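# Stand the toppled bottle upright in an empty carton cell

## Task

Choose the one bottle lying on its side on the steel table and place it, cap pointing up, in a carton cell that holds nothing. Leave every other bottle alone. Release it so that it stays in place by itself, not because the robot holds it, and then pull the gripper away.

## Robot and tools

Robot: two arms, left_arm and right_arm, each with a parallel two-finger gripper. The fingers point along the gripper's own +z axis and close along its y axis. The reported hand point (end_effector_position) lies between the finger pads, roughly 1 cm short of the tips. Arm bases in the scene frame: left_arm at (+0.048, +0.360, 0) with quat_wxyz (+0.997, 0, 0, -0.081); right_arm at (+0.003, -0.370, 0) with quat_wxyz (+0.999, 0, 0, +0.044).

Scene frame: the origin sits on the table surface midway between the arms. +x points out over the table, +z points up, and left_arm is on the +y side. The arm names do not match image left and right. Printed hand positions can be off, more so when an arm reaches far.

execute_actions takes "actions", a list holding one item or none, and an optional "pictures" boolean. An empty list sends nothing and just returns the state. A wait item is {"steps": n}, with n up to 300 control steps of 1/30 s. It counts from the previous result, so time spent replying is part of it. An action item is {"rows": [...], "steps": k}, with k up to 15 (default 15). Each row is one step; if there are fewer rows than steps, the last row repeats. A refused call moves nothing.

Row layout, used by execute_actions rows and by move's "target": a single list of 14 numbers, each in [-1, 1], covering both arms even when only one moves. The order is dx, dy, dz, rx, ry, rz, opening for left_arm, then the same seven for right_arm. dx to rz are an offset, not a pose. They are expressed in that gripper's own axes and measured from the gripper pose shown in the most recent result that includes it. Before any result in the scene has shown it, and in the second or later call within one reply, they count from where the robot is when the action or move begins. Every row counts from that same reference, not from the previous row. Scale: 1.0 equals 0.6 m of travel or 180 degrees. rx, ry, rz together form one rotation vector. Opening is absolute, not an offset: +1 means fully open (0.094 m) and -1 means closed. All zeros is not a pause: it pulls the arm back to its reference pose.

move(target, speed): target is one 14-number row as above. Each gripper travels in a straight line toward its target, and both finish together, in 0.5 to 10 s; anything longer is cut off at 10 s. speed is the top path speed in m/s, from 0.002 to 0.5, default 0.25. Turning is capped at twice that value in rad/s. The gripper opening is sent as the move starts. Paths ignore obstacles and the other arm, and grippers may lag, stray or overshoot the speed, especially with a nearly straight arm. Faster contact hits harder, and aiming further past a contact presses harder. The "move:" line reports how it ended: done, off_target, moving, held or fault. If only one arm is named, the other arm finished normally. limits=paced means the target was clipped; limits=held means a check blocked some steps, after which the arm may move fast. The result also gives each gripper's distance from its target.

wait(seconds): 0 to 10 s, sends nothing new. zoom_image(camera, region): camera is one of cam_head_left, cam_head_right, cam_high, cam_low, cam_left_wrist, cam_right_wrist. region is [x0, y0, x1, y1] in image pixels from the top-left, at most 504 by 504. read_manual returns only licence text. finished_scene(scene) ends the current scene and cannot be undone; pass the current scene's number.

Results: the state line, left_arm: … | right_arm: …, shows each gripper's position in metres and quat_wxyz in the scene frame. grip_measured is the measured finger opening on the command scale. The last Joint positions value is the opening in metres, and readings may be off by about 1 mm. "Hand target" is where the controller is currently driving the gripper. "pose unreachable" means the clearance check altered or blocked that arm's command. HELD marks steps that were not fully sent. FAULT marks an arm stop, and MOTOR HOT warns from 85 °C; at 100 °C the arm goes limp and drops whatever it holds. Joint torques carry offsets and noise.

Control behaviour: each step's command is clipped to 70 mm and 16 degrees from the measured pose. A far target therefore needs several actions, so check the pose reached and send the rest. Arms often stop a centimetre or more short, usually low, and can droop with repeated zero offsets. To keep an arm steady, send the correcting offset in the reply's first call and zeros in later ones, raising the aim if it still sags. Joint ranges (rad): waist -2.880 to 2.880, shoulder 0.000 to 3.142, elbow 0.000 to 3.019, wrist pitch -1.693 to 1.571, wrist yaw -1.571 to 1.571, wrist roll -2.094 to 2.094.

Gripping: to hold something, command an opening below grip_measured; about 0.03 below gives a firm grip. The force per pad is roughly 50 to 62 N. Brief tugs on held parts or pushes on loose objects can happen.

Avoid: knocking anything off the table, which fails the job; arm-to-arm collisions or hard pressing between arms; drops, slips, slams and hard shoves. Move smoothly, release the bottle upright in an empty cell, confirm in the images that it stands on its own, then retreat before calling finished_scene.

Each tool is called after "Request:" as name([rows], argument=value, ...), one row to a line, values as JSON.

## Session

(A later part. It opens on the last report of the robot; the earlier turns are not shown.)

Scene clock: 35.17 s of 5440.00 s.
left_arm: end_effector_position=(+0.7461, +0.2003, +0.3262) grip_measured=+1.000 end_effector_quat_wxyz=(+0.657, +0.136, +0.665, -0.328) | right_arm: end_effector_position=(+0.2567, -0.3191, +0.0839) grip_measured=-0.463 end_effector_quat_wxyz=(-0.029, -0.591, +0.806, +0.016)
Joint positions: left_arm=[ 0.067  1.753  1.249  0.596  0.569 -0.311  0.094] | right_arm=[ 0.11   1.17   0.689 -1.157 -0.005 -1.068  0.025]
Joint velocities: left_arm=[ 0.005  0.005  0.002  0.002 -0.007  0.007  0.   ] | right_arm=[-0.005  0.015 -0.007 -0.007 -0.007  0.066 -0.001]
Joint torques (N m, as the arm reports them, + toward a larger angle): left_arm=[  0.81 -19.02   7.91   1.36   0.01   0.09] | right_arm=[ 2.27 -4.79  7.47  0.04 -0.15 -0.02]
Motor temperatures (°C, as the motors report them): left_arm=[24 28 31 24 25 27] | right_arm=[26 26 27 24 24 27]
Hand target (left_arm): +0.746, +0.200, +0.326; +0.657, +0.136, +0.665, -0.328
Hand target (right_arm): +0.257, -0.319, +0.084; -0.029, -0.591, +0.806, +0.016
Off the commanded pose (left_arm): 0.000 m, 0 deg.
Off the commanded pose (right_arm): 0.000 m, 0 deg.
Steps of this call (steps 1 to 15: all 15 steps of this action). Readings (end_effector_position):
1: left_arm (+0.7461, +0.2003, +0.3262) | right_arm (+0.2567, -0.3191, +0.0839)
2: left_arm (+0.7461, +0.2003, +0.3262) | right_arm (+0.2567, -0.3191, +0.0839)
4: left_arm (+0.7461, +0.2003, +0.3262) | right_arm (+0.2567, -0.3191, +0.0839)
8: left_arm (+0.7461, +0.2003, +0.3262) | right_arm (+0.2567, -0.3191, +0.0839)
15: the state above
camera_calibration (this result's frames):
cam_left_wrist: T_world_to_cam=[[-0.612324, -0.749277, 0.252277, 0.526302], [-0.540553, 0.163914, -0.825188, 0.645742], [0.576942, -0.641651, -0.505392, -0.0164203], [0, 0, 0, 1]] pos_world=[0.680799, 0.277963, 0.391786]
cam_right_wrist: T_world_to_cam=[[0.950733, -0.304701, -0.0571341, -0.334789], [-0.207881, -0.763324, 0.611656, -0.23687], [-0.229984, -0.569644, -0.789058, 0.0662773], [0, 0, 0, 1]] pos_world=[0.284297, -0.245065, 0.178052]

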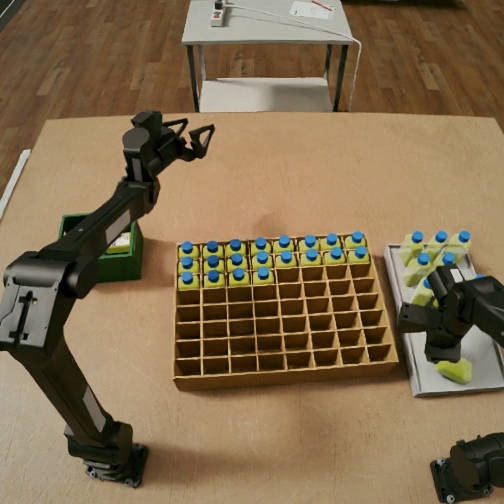

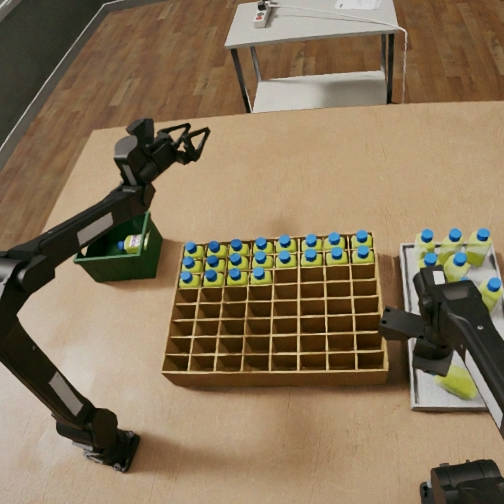

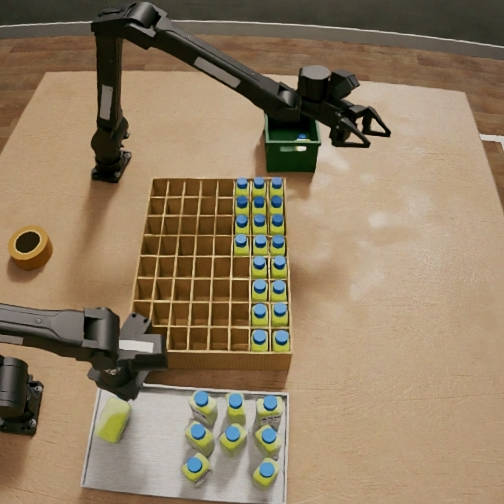

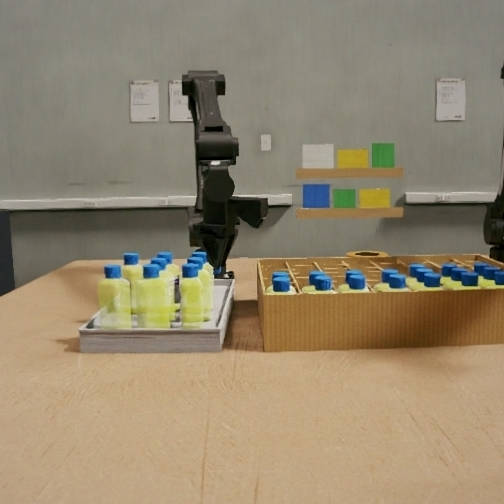

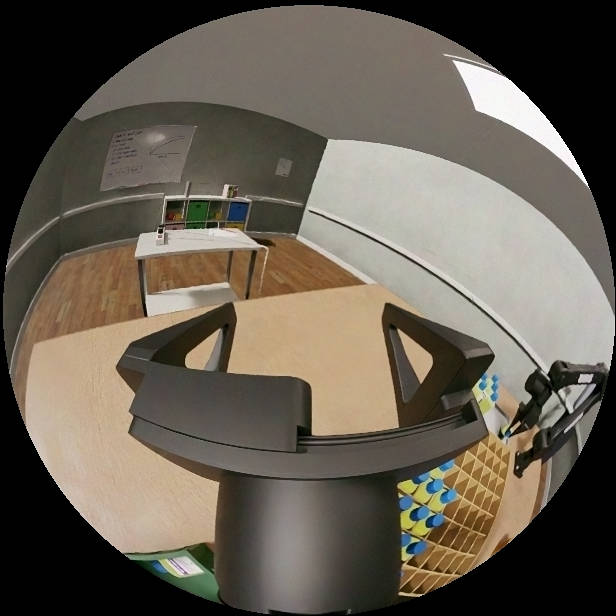

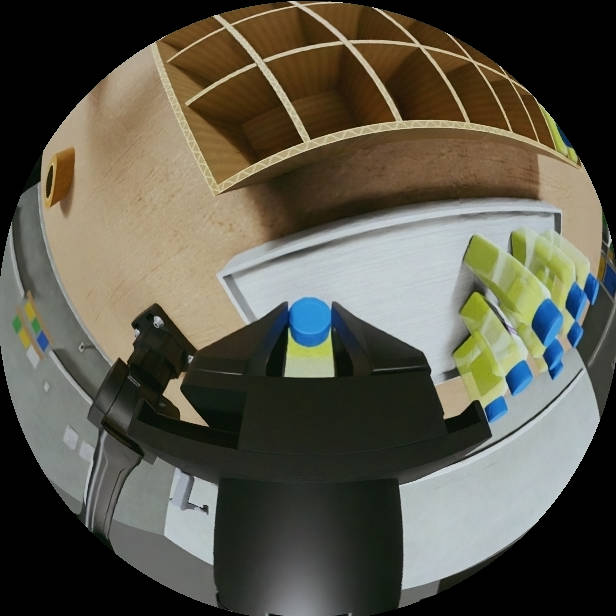

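Request:
zoom_image(camera="cam_high", region=[60,300,220,460])

Request:
execute_actions([
  {"rows":[[0,0,0,0,0,0,1,0,0,0,0,0,0,-0.49]],"steps":10},
])

Region (60, 300, 220, 460) of cam_high's 504x504 image, scaled by 3.150, with more detail than that image has.

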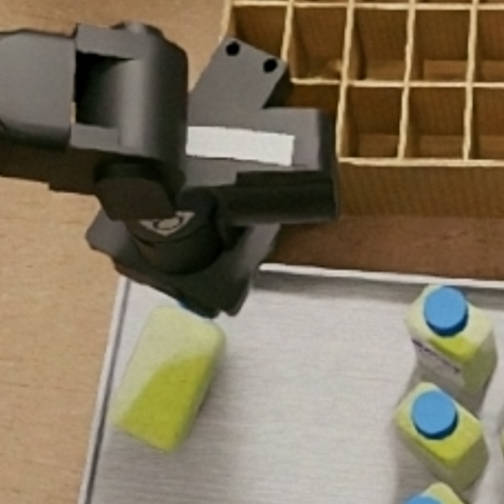

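Scene clock: 37.73 s of 5440.00 s.
left_arm: end_effector_position=(+0.7461, +0.2003, +0.3262) grip_measured=+1.000 end_effector_quat_wxyz=(+0.657, +0.136, +0.665, -0.328) | right_arm: end_effector_position=(+0.2567, -0.3191, +0.0839) grip_measured=-0.481 end_effector_quat_wxyz=(-0.029, -0.591, +0.806, +0.016)
Joint positions: left_arm=[ 0.067  1.753  1.249  0.596  0.569 -0.311  0.094] | right_arm=[ 0.11   1.17   0.689 -1.157 -0.005 -1.068  0.024]
Joint velocities: left_arm=[ 0.005 -0.005 -0.007 -0.002 -0.066  0.081  0.   ] | right_arm=[-0.015  0.005  0.002  0.012  0.066 -0.095 -0.   ]
Joint torques (N m, as the arm reports them, + toward a larger angle): left_arm=[  0.53 -19.06   7.85   1.35   0.03   0.07] | right_arm=[ 2.33 -4.79  7.52  0.07 -0.17 -0.02]
Motor temperatures (°C, as the motors report them): left_arm=[24 28 31 24 25 27] | right_arm=[26 26 27 24 24 27]
Hand target (left_arm): +0.746, +0.200, +0.326; +0.657, +0.136, +0.665, -0.328
Hand target (right_arm): +0.257, -0.319, +0.084; -0.029, -0.591, +0.806, +0.016
Off the commanded pose (left_arm): 0.000 m, 0 deg.
Off the commanded pose (right_arm): 0.000 m, 0 deg.
Steps of this call (steps 1 to 67: nothing new was sent; steps 68 to 77: all 10 steps of this action). Readings (end_effector_position):
68: left_arm (+0.7461, +0.2003, +0.3262) | right_arm (+0.2567, -0.3191, +0.0839)
69: left_arm (+0.7461, +0.2003, +0.3262) | right_arm (+0.2567, -0.3191, +0.0839)
71: left_arm (+0.7461, +0.2003, +0.3262) | right_arm (+0.2567, -0.3191, +0.0839)
75: left_arm (+0.7461, +0.2003, +0.3262) | right_arm (+0.2567, -0.3191, +0.0839)
77: the state above
camera_calibration (this result's frames):
cam_left_wrist: T_world_to_cam=[[-0.612324, -0.749277, 0.252277, 0.526302], [-0.540553, 0.163914, -0.825188, 0.645742], [0.576942, -0.641651, -0.505392, -0.0164203], [0, 0, 0, 1]] pos_world=[0.680799, 0.277963, 0.391786]
cam_right_wrist: T_world_to_cam=[[0.950733, -0.304701, -0.0571341, -0.334789], [-0.207881, -0.763324, 0.611656, -0.23687], [-0.229984, -0.569644, -0.789058, 0.0662773], [0, 0, 0, 1]] pos_world=[0.284297, -0.245065, 0.178052]

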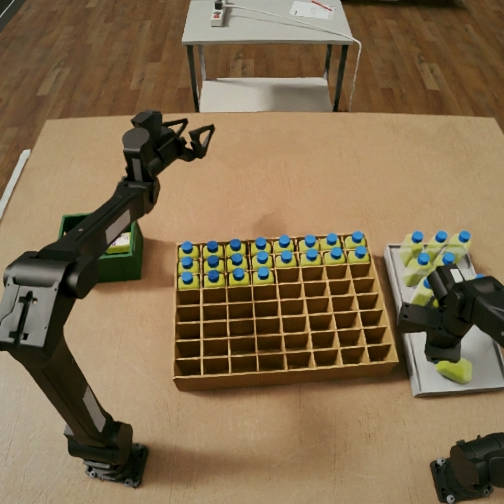

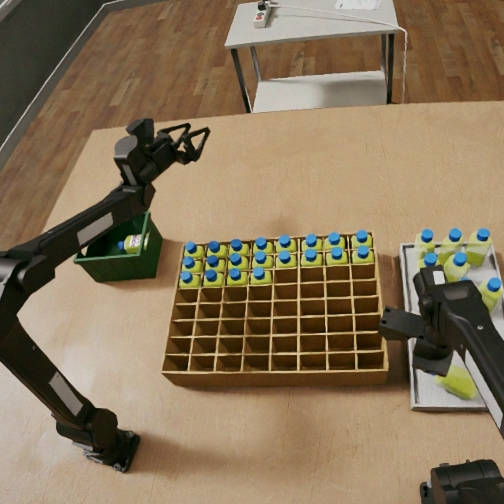

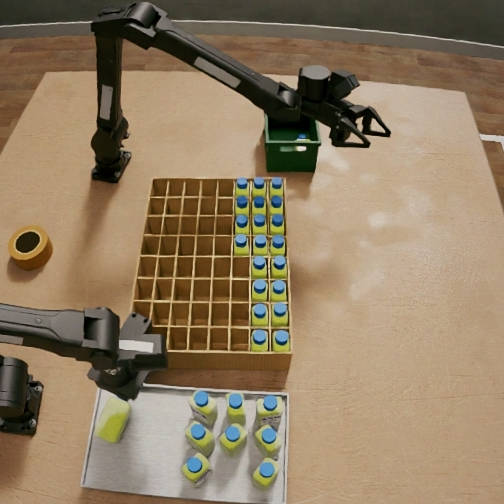

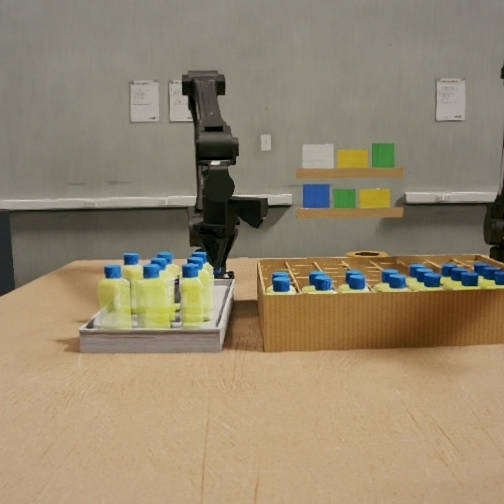

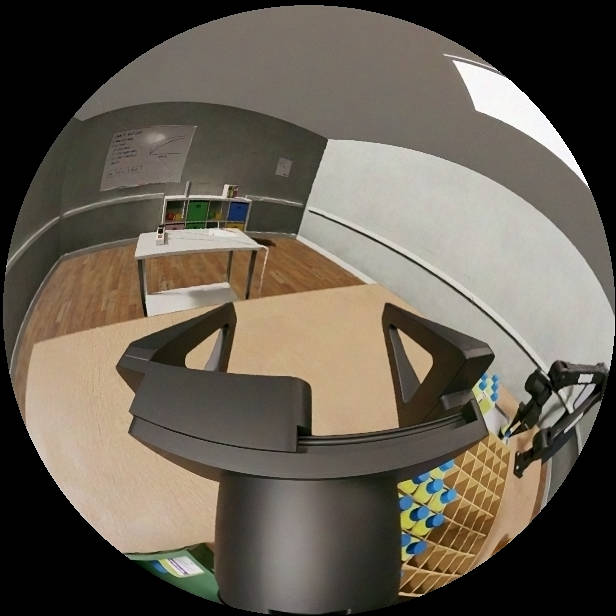

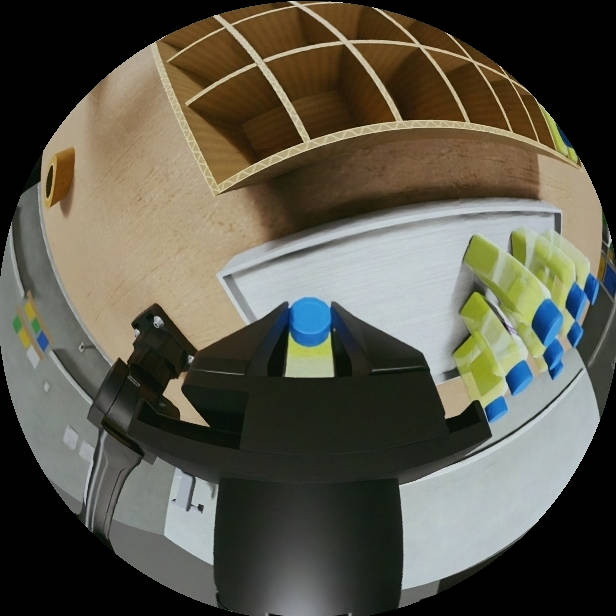

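Request:
move(target=[0,0,0,0,0,0,1,0.033,-0.028,-0.108,0,0,0,-0.495], speed=0.06)

Request:
zoom_image(camera="cam_high", region=[60,280,240,460])

Scene clock: 42.17 s of 5440.00 s.
left_arm: end_effector_position=(+0.7461, +0.2003, +0.3262) grip_measured=+1.000 end_effector_quat_wxyz=(+0.657, +0.136, +0.665, -0.328) | right_arm: end_effector_position=(+0.2496, -0.3404, +0.1219) grip_measured=-0.485 end_effector_quat_wxyz=(-0.059, -0.592, +0.803, +0.035)
Joint positions: left_arm=[ 0.067  1.753  1.249  0.596  0.569 -0.311  0.094] | right_arm=[ 0.033  1.142  0.772 -1.339 -0.003 -1.151  0.024]
Joint velocities: left_arm=[-0.005 -0.024 -0.002  0.002  0.007  0.037  0.   ] | right_arm=[-0.005  0.005 -0.032 -0.002 -0.066 -0.022  0.   ]
Joint torques (N m, as the arm reports them, + toward a larger angle): left_arm=[  0.62 -19.1    7.78   1.45   0.02   0.08] | right_arm=[ 1.05 -6.71 12.48 -0.48 -0.01 -0.12]
Motor temperatures (°C, as the motors report them): left_arm=[24 28 31 24 25 27] | right_arm=[26 26 27 24 24 27]
Hand target (left_arm): +0.746, +0.200, +0.326; +0.657, +0.136, +0.665, -0.328
Hand target (right_arm): +0.270, -0.343, +0.148; -0.029, -0.591, +0.806, +0.017
Off the commanded pose (left_arm): 0.000 m, 0 deg.
Off the commanded pose (right_arm): 0.034 m, 4 deg.
move: off_target (right_arm)
camera_calibration (this result's frames):
cam_left_wrist: T_world_to_cam=[[-0.612324, -0.749277, 0.252277, 0.526302], [-0.540553, 0.163914, -0.825188, 0.645742], [0.576942, -0.641651, -0.505392, -0.0164203], [0, 0, 0, 1]] pos_world=[0.680799, 0.277963, 0.391786]
cam_right_wrist: T_world_to_cam=[[0.946201, -0.299503, -0.122478, -0.321507], [-0.159509, -0.761055, 0.62877, -0.291214], [-0.281531, -0.575407, -0.767885, 0.0908193], [0, 0, 0, 1]] pos_world=[0.283328, -0.265664, 0.213468]

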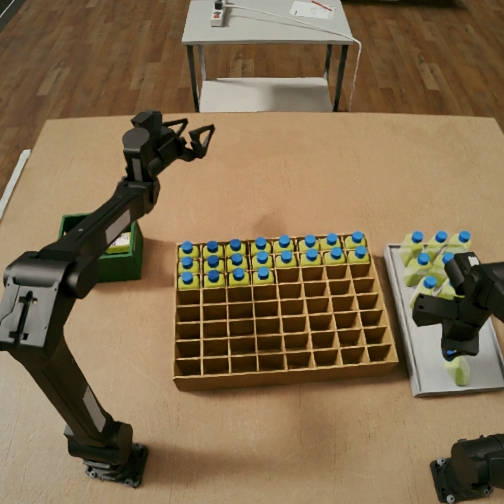

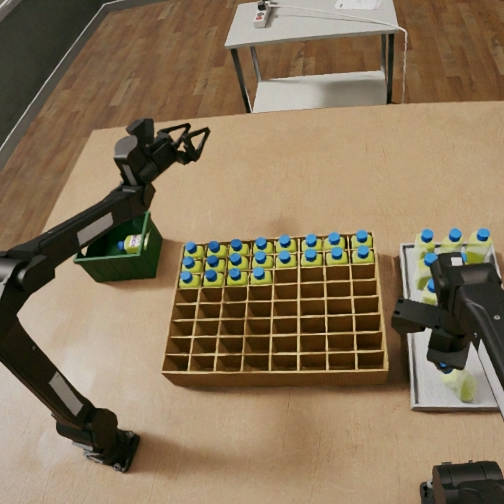

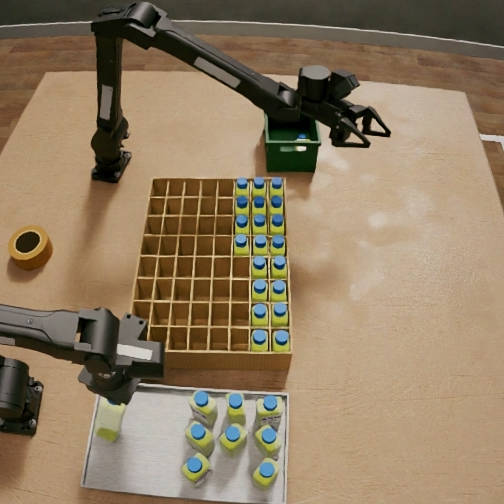

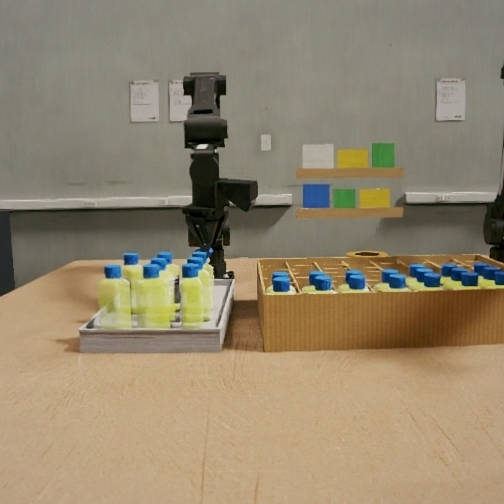

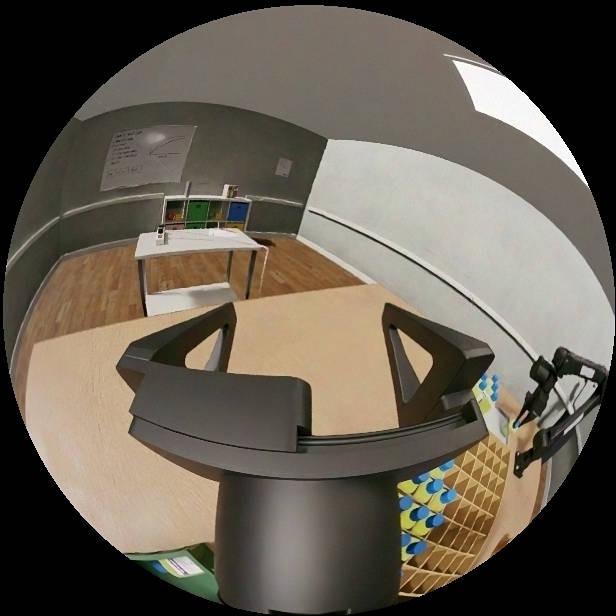

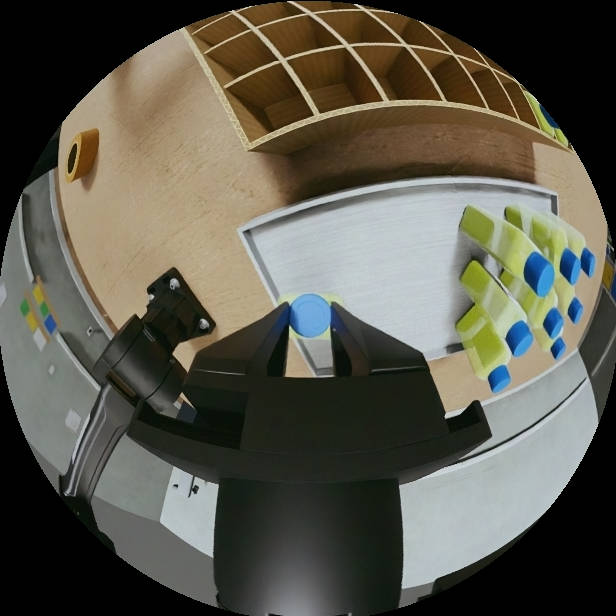

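Region (60, 280, 240, 460) of cam_high's 504x504 image, scaled by 2.800, with more detail than that image has.

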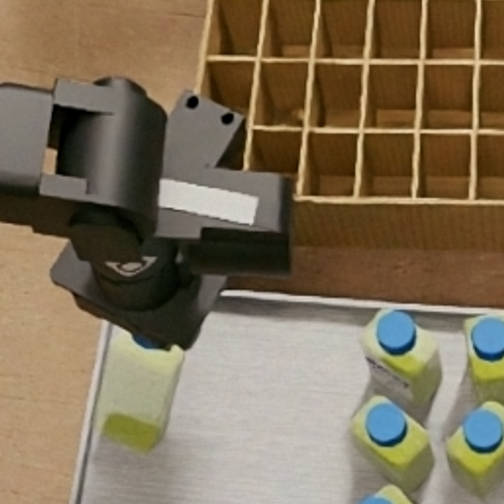

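Request:
execute_actions([
  {"rows":[[0,0,0,0,0,0,1,0,0,0,0,0,0,-0.525]],"steps":8},
], pictures=false)

Request:
move(target=[0,0,0,0,0,0,1,0,-0.03,-0.2,0,-0.2,0,-0.525], speed=0.15)

Scene clock: 45.53 s of 5440.00 s.
left_arm: end_effector_position=(+0.7461, +0.2003, +0.3262) grip_measured=+1.000 end_effector_quat_wxyz=(+0.657, +0.136, +0.665, -0.328) | right_arm: end_effector_position=(+0.2496, -0.3404, +0.1219) grip_measured=-0.509 end_effector_quat_wxyz=(-0.059, -0.593, +0.803, +0.035)
Joint positions: left_arm=[ 0.067  1.753  1.249  0.596  0.569 -0.311  0.094] | right_arm=[ 0.033  1.142  0.772 -1.339 -0.003 -1.152  0.023]
Joint velocities: left_arm=[-0.015 -0.015 -0.002  0.007  0.081  0.051  0.   ] | right_arm=[ 0.005 -0.005 -0.007 -0.002  0.037 -0.022  0.001]
Joint torques (N m, as the arm reports them, + toward a larger angle): left_arm=[  0.46 -18.95   7.91   1.29   0.01   0.08] | right_arm=[ 2.25 -4.58  7.74 -0.06 -0.16 -0.01]
Motor temperatures (°C, as the motors report them): left_arm=[24 28 31 24 25 27] | right_arm=[26 26 28 24 24 27]
Hand target (left_arm): +0.746, +0.200, +0.326; +0.657, +0.136, +0.665, -0.328
Hand target (right_arm): +0.250, -0.340, +0.122; -0.059, -0.592, +0.803, +0.035
Off the commanded pose (left_arm): 0.000 m, 0 deg.
Off the commanded pose (right_arm): 0.000 m, 0 deg.
Steps of this call (steps 1 to 90: nothing new was sent; then 0.10 s passed at rest; steps 91 to 98: all 8 steps of this action). Readings (end_effector_position):
91: left_arm (+0.7461, +0.2003, +0.3262) | right_arm (+0.2496, -0.3404, +0.1219)
92: left_arm (+0.7461, +0.2003, +0.3262) | right_arm (+0.2496, -0.3404, +0.1219)
94: left_arm (+0.7461, +0.2003, +0.3262) | right_arm (+0.2496, -0.3404, +0.1219)
98: the state above

Scene clock: 48.20 s of 5440.00 s.
left_arm: end_effector_position=(+0.7461, +0.2003, +0.3262) grip_measured=+1.000 end_effector_quat_wxyz=(+0.657, +0.136, +0.665, -0.328) | right_arm: end_effector_position=(+0.2664, -0.3376, +0.2126) grip_measured=-0.509 end_effector_quat_wxyz=(+0.168, -0.546, +0.784, +0.241)
Joint positions: left_arm=[ 0.067  1.753  1.249  0.596  0.569 -0.311  0.094] | right_arm=[-0.323  1.09   0.906 -1.544 -0.578 -1.5    0.023]
Joint velocities: left_arm=[-0.005 -0.015 -0.012  0.002 -0.007 -0.007  0.   ] | right_arm=[-0.005 -0.005 -0.012 -0.022 -0.095  0.022 -0.001]
Joint torques (N m, as the arm reports them, + toward a larger angle): left_arm=[  0.52 -19.25   7.84   1.37   0.03   0.09] | right_arm=[ 0.89 -4.52 13.05 -0.33 -0.84 -0.1 ]
Motor temperatures (°C, as the motors report them): left_arm=[24 28 31 24 25 27] | right_arm=[26 26 28 24 24 27]
Hand target (left_arm): +0.746, +0.200, +0.326; +0.657, +0.136, +0.665, -0.328
Hand target (right_arm): +0.281, -0.344, +0.238; +0.192, -0.552, +0.781, +0.219
Off the commanded pose (left_arm): 0.000 m, 0 deg.
Off the commanded pose (right_arm): 0.031 m, 4 deg.
move: off_target (right_arm)
camera_calibration (this result's frames):
cam_left_wrist: T_world_to_cam=[[-0.612324, -0.749277, 0.252277, 0.526302], [-0.540553, 0.163914, -0.825188, 0.645742], [0.576942, -0.641651, -0.505392, -0.0164203], [0, 0, 0, 1]] pos_world=[0.680799, 0.277963, 0.391786]
cam_right_wrist: T_world_to_cam=[[0.936867, -0.291818, -0.19267, -0.30547], [-0.284665, -0.956458, 0.0644559, -0.256111], [-0.203091, -0.0055402, -0.979144, 0.383232], [0, 0, 0, 1]] pos_world=[0.29111, -0.331978, 0.332893]

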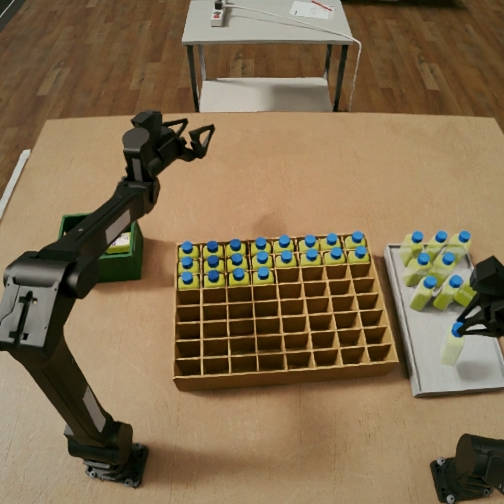

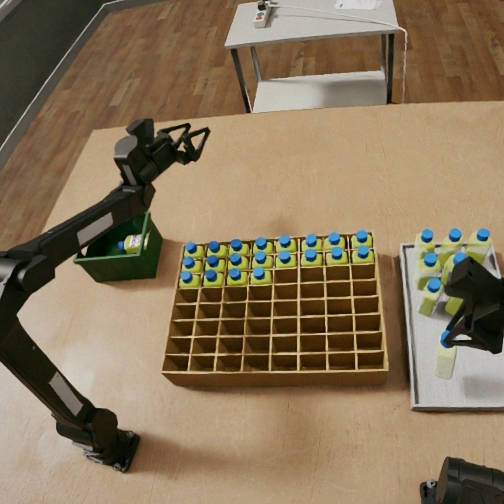

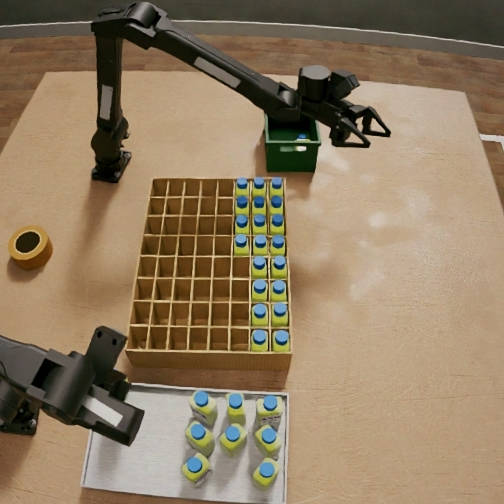

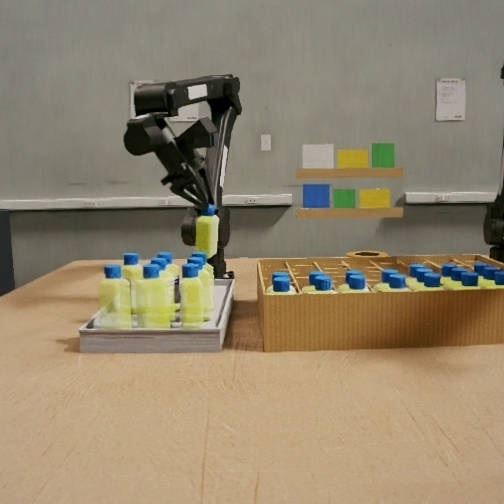

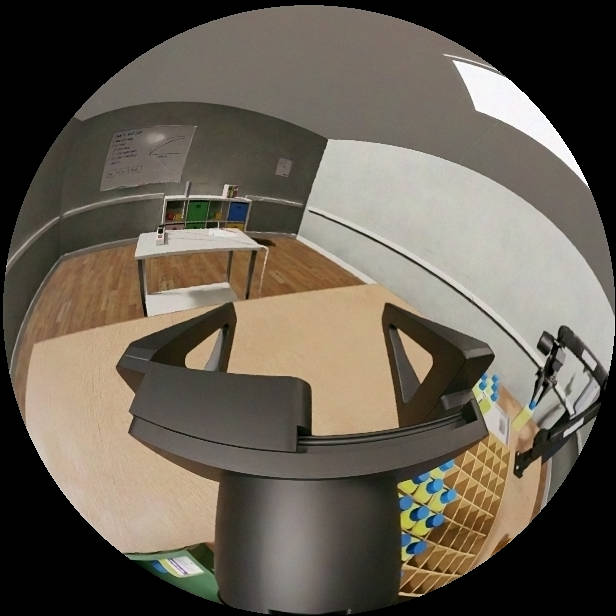

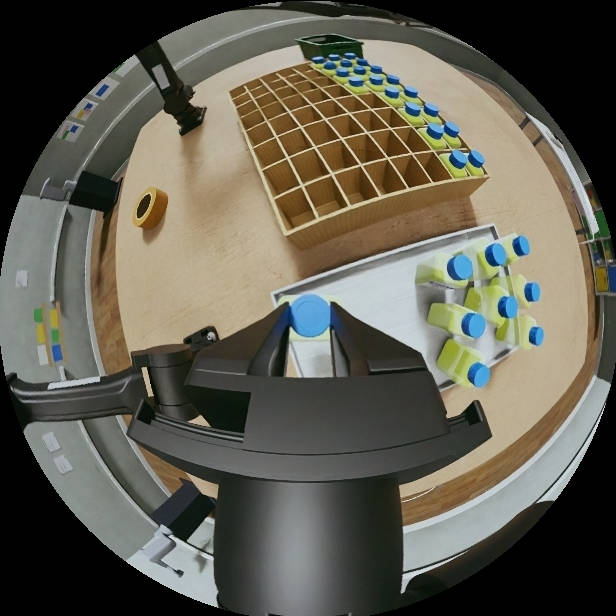

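Request:
move(target=[0,0,0,0,0,0,1,-0.348,0.016,0.105,0.277,-0.066,0.299,-0.525], speed=0.2)

Scene clock: 60.47 s of 5440.00 s.
left_arm: end_effector_position=(+0.7461, +0.2003, +0.3262) grip_measured=+1.000 end_effector_quat_wxyz=(+0.657, +0.136, +0.665, -0.328) | right_arm: end_effector_position=(+0.3199, -0.1518, +0.2430) grip_measured=-0.523 end_effector_quat_wxyz=(+0.312, -0.008, +0.950, -0.024)
Joint positions: left_arm=[ 0.067  1.753  1.249  0.596  0.569 -0.311  0.094] | right_arm=[ 0.723  1.074  0.949 -1.005  0.475  0.685  0.022]
Joint velocities: left_arm=[-0.005 -0.005  0.002 -0.017  0.022 -0.022  0.   ] | right_arm=[ 0.005 -0.005 -0.002 -0.012 -0.051  0.007 -0.001]
Joint torques (N m, as the arm reports them, + toward a larger angle): left_arm=[  0.55 -19.25   7.82   1.4    0.02   0.09] | right_arm=[ 3.66 -5.28 14.25  0.48  0.5   0.07]
Motor temperatures (°C, as the motors report them): left_arm=[24 28 31 24 25 27] | right_arm=[26 26 29 24 24 27]
Hand target (left_arm): +0.746, +0.200, +0.326; +0.657, +0.136, +0.665, -0.328
Hand target (right_arm): +0.328, -0.137, +0.271; +0.329, -0.003, +0.944, -0.005
Off the commanded pose (left_arm): 0.000 m, 0 deg.
Off the commanded pose (right_arm): 0.034 m, 3 deg.
After step 90, 5.47 s passed at rest.
move: off_target (right_arm)
camera_calibration (this result's frames):
cam_left_wrist: T_world_to_cam=[[-0.612324, -0.749277, 0.252277, 0.526302], [-0.540553, 0.163914, -0.825188, 0.645742], [0.576942, -0.641651, -0.505392, -0.0164203], [0, 0, 0, 1]] pos_world=[0.680799, 0.277963, 0.391786]
cam_right_wrist: T_world_to_cam=[[-0.00429552, -0.998676, 0.0512649, -0.160983], [-0.999987, 0.00414421, -0.00305754, 0.32596], [0.00284104, -0.0512774, -0.99868, 0.356791], [0, 0, 0, 1]] pos_world=[0.324251, -0.143826, 0.36557]

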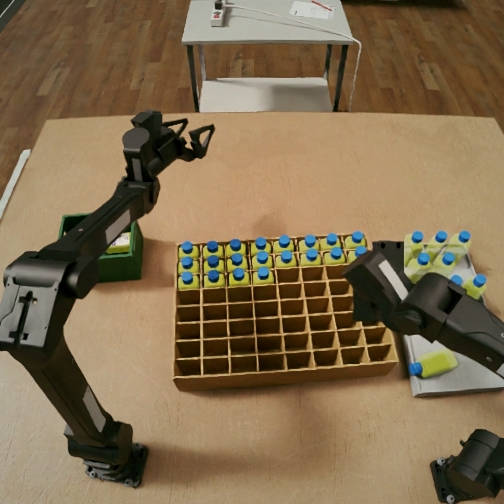

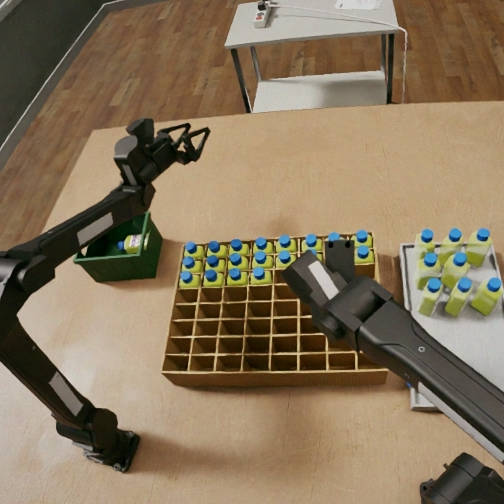

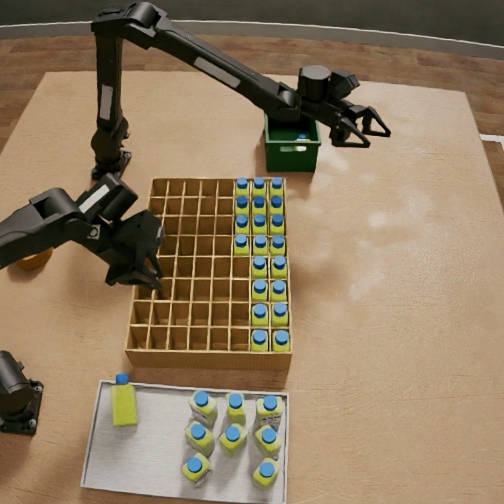

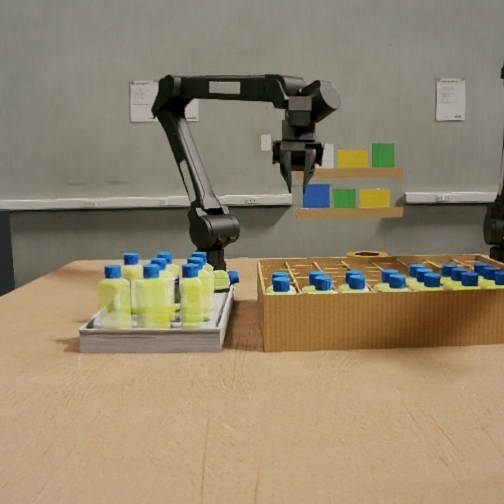

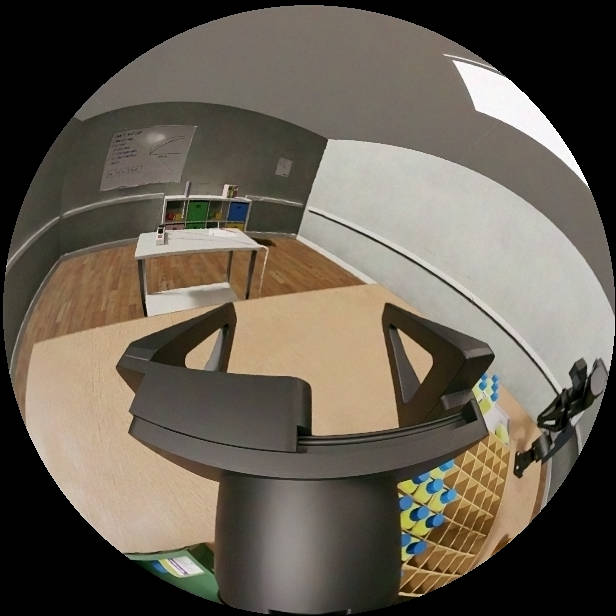

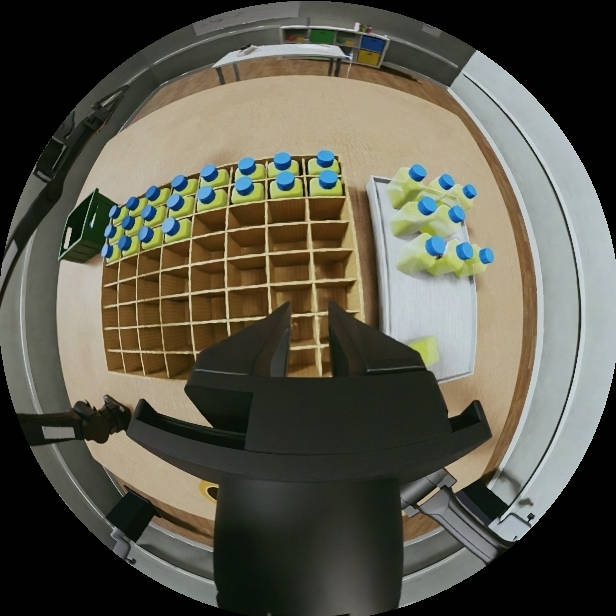

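Request:
zoom_image(camera="cam_high", region=[60,330,220,490])

Request:
zoom_image(camera="cam_head_left", region=[370,300,500,430])

Region (60, 330, 220, 490) of cam_high's 504x504 image, scaled by 3.150, with more detail than that image has.

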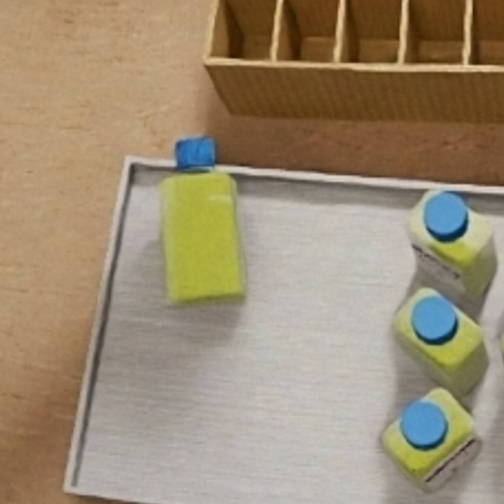

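Region (370, 300, 500, 430) of cam_head_left's 504x504 image, scaled by 3.877, with more detail than that image has.

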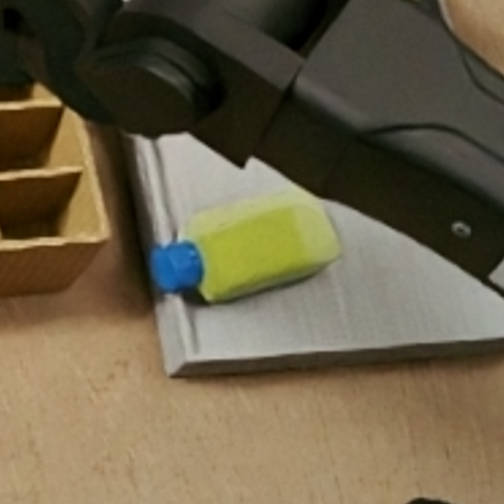

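Request:
move(target=[0,0,0,0,0,0,1,0.218,-0.243,0.042,-0.197,0.125,-0.563,0.3])

Scene clock: 79.50 s of 5440.00 s.
left_arm: end_effector_position=(+0.7461, +0.2003, +0.3262) grip_measured=+1.000 end_effector_quat_wxyz=(+0.657, +0.136, +0.665, -0.328) | right_arm: end_effector_position=(+0.2321, -0.2973, +0.1574) grip_measured=+0.298 end_effector_quat_wxyz=(-0.013, +0.802, -0.597, +0.004)
Joint positions: left_arm=[ 0.067  1.753  1.249  0.596  0.569 -0.311  0.094] | right_arm=[ 0.216  0.959  0.758 -1.344 -0.01  -1.558  0.061]
Joint velocities: left_arm=[-0.005  0.034 -0.007  0.012 -0.037  0.022  0.   ] | right_arm=[ 0.005 -0.005 -0.022 -0.002 -0.051  0.007 -0.001]
Joint torques (N m, as the arm reports them, + toward a larger angle): left_arm=[  0.55 -19.12   7.84   1.36   0.01   0.08] | right_arm=[ 0.66 -1.92  7.82 -0.2  -0.05 -0.14]
Motor temperatures (°C, as the motors report them): left_arm=[24 29 31 24 25 27] | right_arm=[26 26 30 24 24 27]
Hand target (left_arm): +0.746, +0.200, +0.326; +0.657, +0.136, +0.665, -0.328
Hand target (right_arm): +0.230, -0.302, +0.152; -0.001, +0.800, -0.599, -0.004
Off the commanded pose (left_arm): 0.000 m, 0 deg.
Off the commanded pose (right_arm): 0.007 m, 2 deg.
After step 90, 11.60 s passed at rest.
move: done
camera_calibration (this result's frames):
cam_left_wrist: T_world_to_cam=[[-0.612324, -0.749277, 0.252277, 0.526302], [-0.540553, 0.163914, -0.825188, 0.645742], [0.576942, -0.641651, -0.505392, -0.0164203], [0, 0, 0, 1]] pos_world=[0.680799, 0.277963, 0.391786]
cam_right_wrist: T_world_to_cam=[[0.958589, 0.283296, 0.0291749, -0.141187], [0.214152, -0.784552, 0.581909, -0.369838], [0.187742, -0.551563, -0.812731, 0.0431851], [0, 0, 0, 1]] pos_world=[0.206434, -0.22634, 0.254429]

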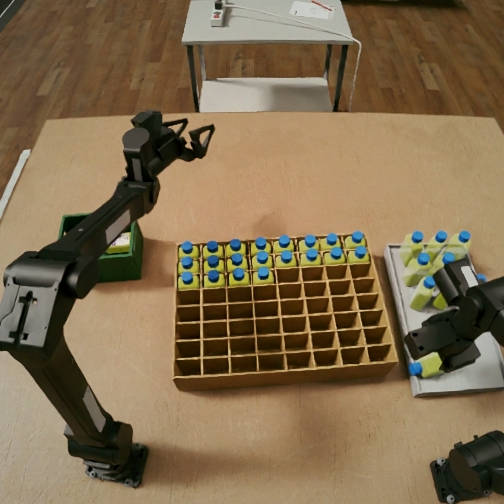

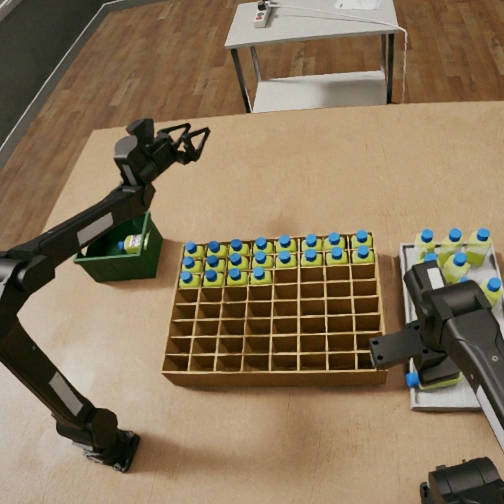

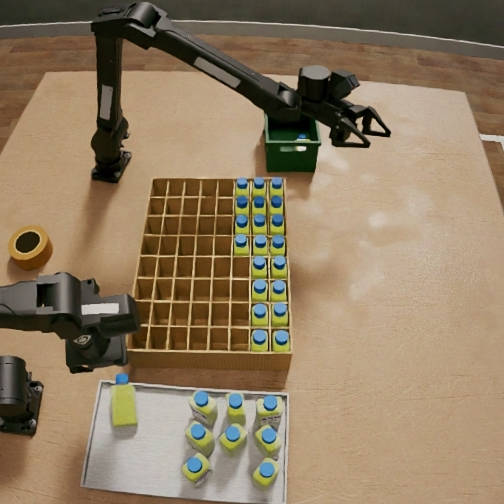

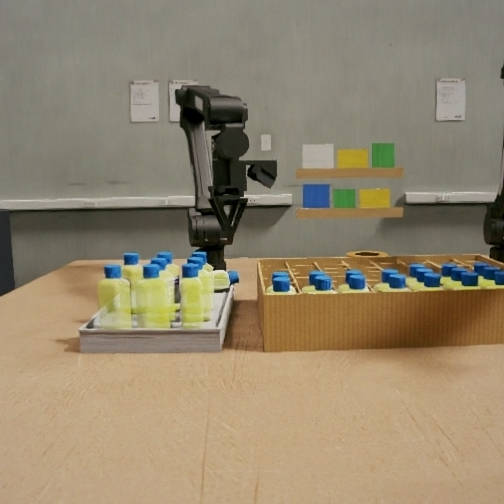

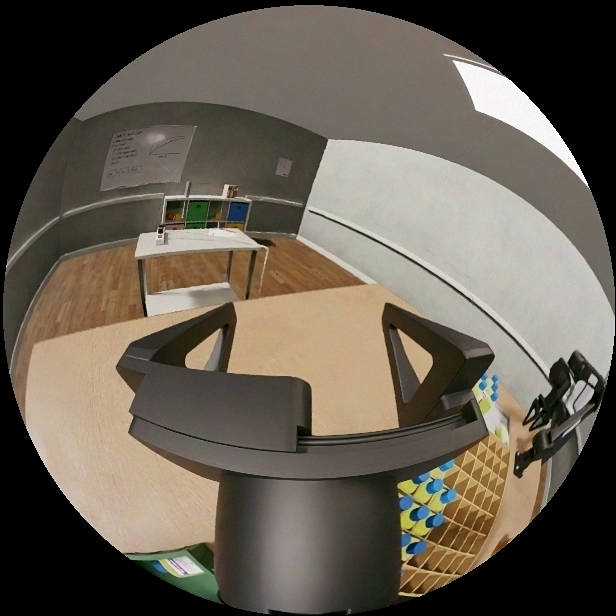

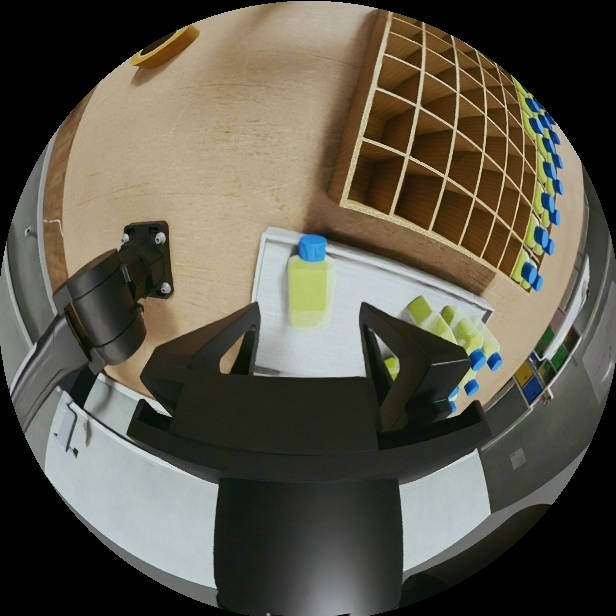

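Request:
move(target=[0,0,0,0,0,0,1,-0.013,0,0.15,0,0,0,0.3], speed=0.12)

Scene clock: 84.23 s of 5440.00 s.
left_arm: end_effector_position=(+0.7461, +0.2003, +0.3262) grip_measured=+1.000 end_effector_quat_wxyz=(+0.657, +0.136, +0.665, -0.328) | right_arm: end_effector_position=(+0.2321, -0.2919, +0.0705) grip_measured=+0.298 end_effector_quat_wxyz=(-0.013, +0.800, -0.600, +0.003)
Joint positions: left_arm=[ 0.067  1.753  1.249  0.596  0.569 -0.311  0.094] | right_arm=[ 0.237  1.066  0.579 -1.058 -0.01  -1.531  0.061]
Joint velocities: left_arm=[-0.005 -0.005  0.017 -0.007  0.022 -0.022  0.   ] | right_arm=[-0.005 -0.005  0.002  0.002 -0.051 -0.007 -0.   ]
Joint torques (N m, as the arm reports them, + toward a larger angle): left_arm=[  0.65 -19.14   7.84   1.34   0.01   0.07] | right_arm=[ 3.89 -2.58  7.39  0.51 -0.11  0.11]
Motor temperatures (°C, as the motors report them): left_arm=[24 29 31 24 25 27] | right_arm=[26 26 29 24 24 27]
Hand target (left_arm): +0.746, +0.200, +0.326; +0.657, +0.136, +0.665, -0.328
Hand target (right_arm): +0.232, -0.288, +0.068; -0.013, +0.802, -0.597, +0.004
Off the commanded pose (left_arm): 0.000 m, 0 deg.
Off the commanded pose (right_arm): 0.005 m, 0 deg.
After step 90, 0.60 s passed at rest.
move: done
camera_calibration (this result's frames):
cam_left_wrist: T_world_to_cam=[[-0.612324, -0.749277, 0.252277, 0.526302], [-0.540553, 0.163914, -0.825188, 0.645742], [0.576942, -0.641651, -0.505392, -0.0164203], [0, 0, 0, 1]] pos_world=[0.680799, 0.277963, 0.391786]
cam_right_wrist: T_world_to_cam=[[0.960406, 0.277063, 0.0292644, -0.142382], [0.209132, -0.786333, 0.581329, -0.31443], [0.184077, -0.552192, -0.813142, -0.0237811], [0, 0, 0, 1]] pos_world=[0.206879, -0.22093, 0.167617]

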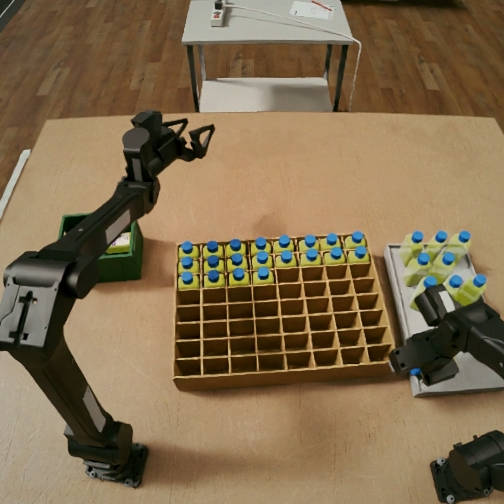

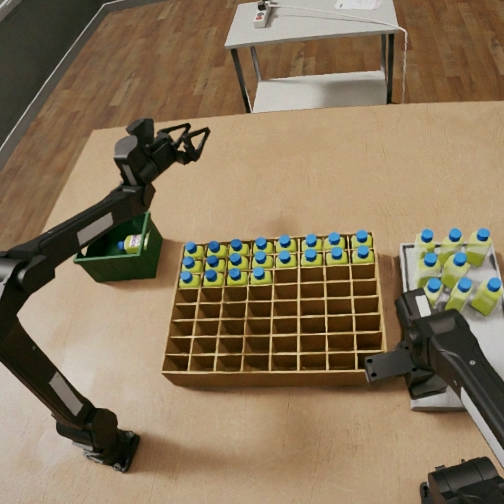

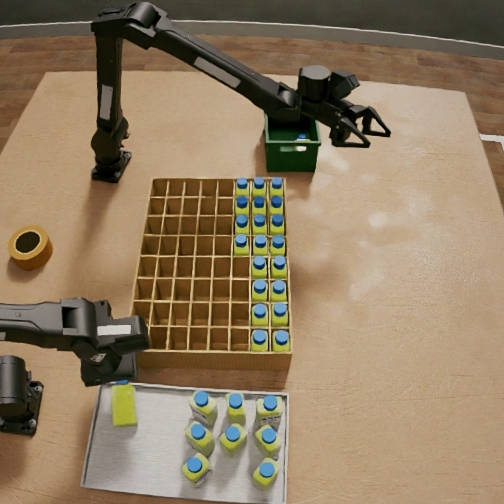

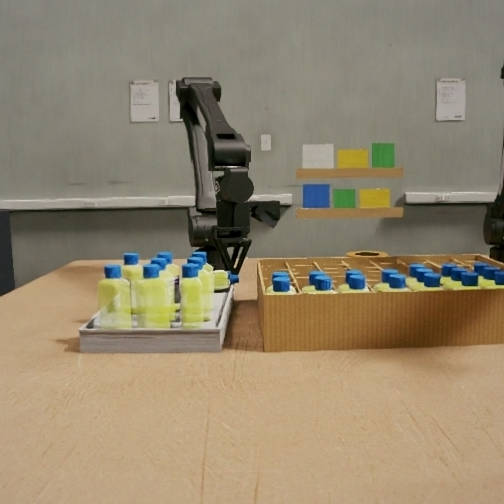

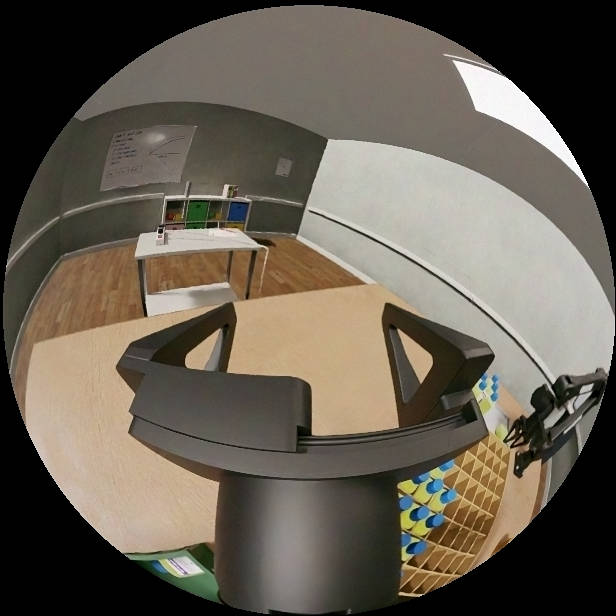

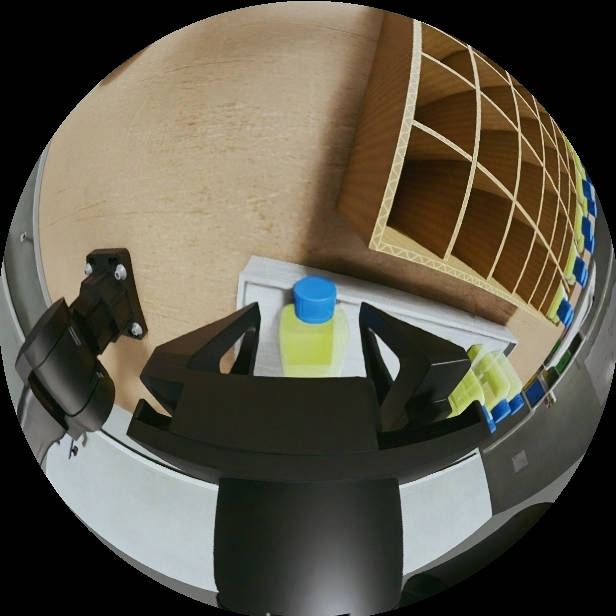

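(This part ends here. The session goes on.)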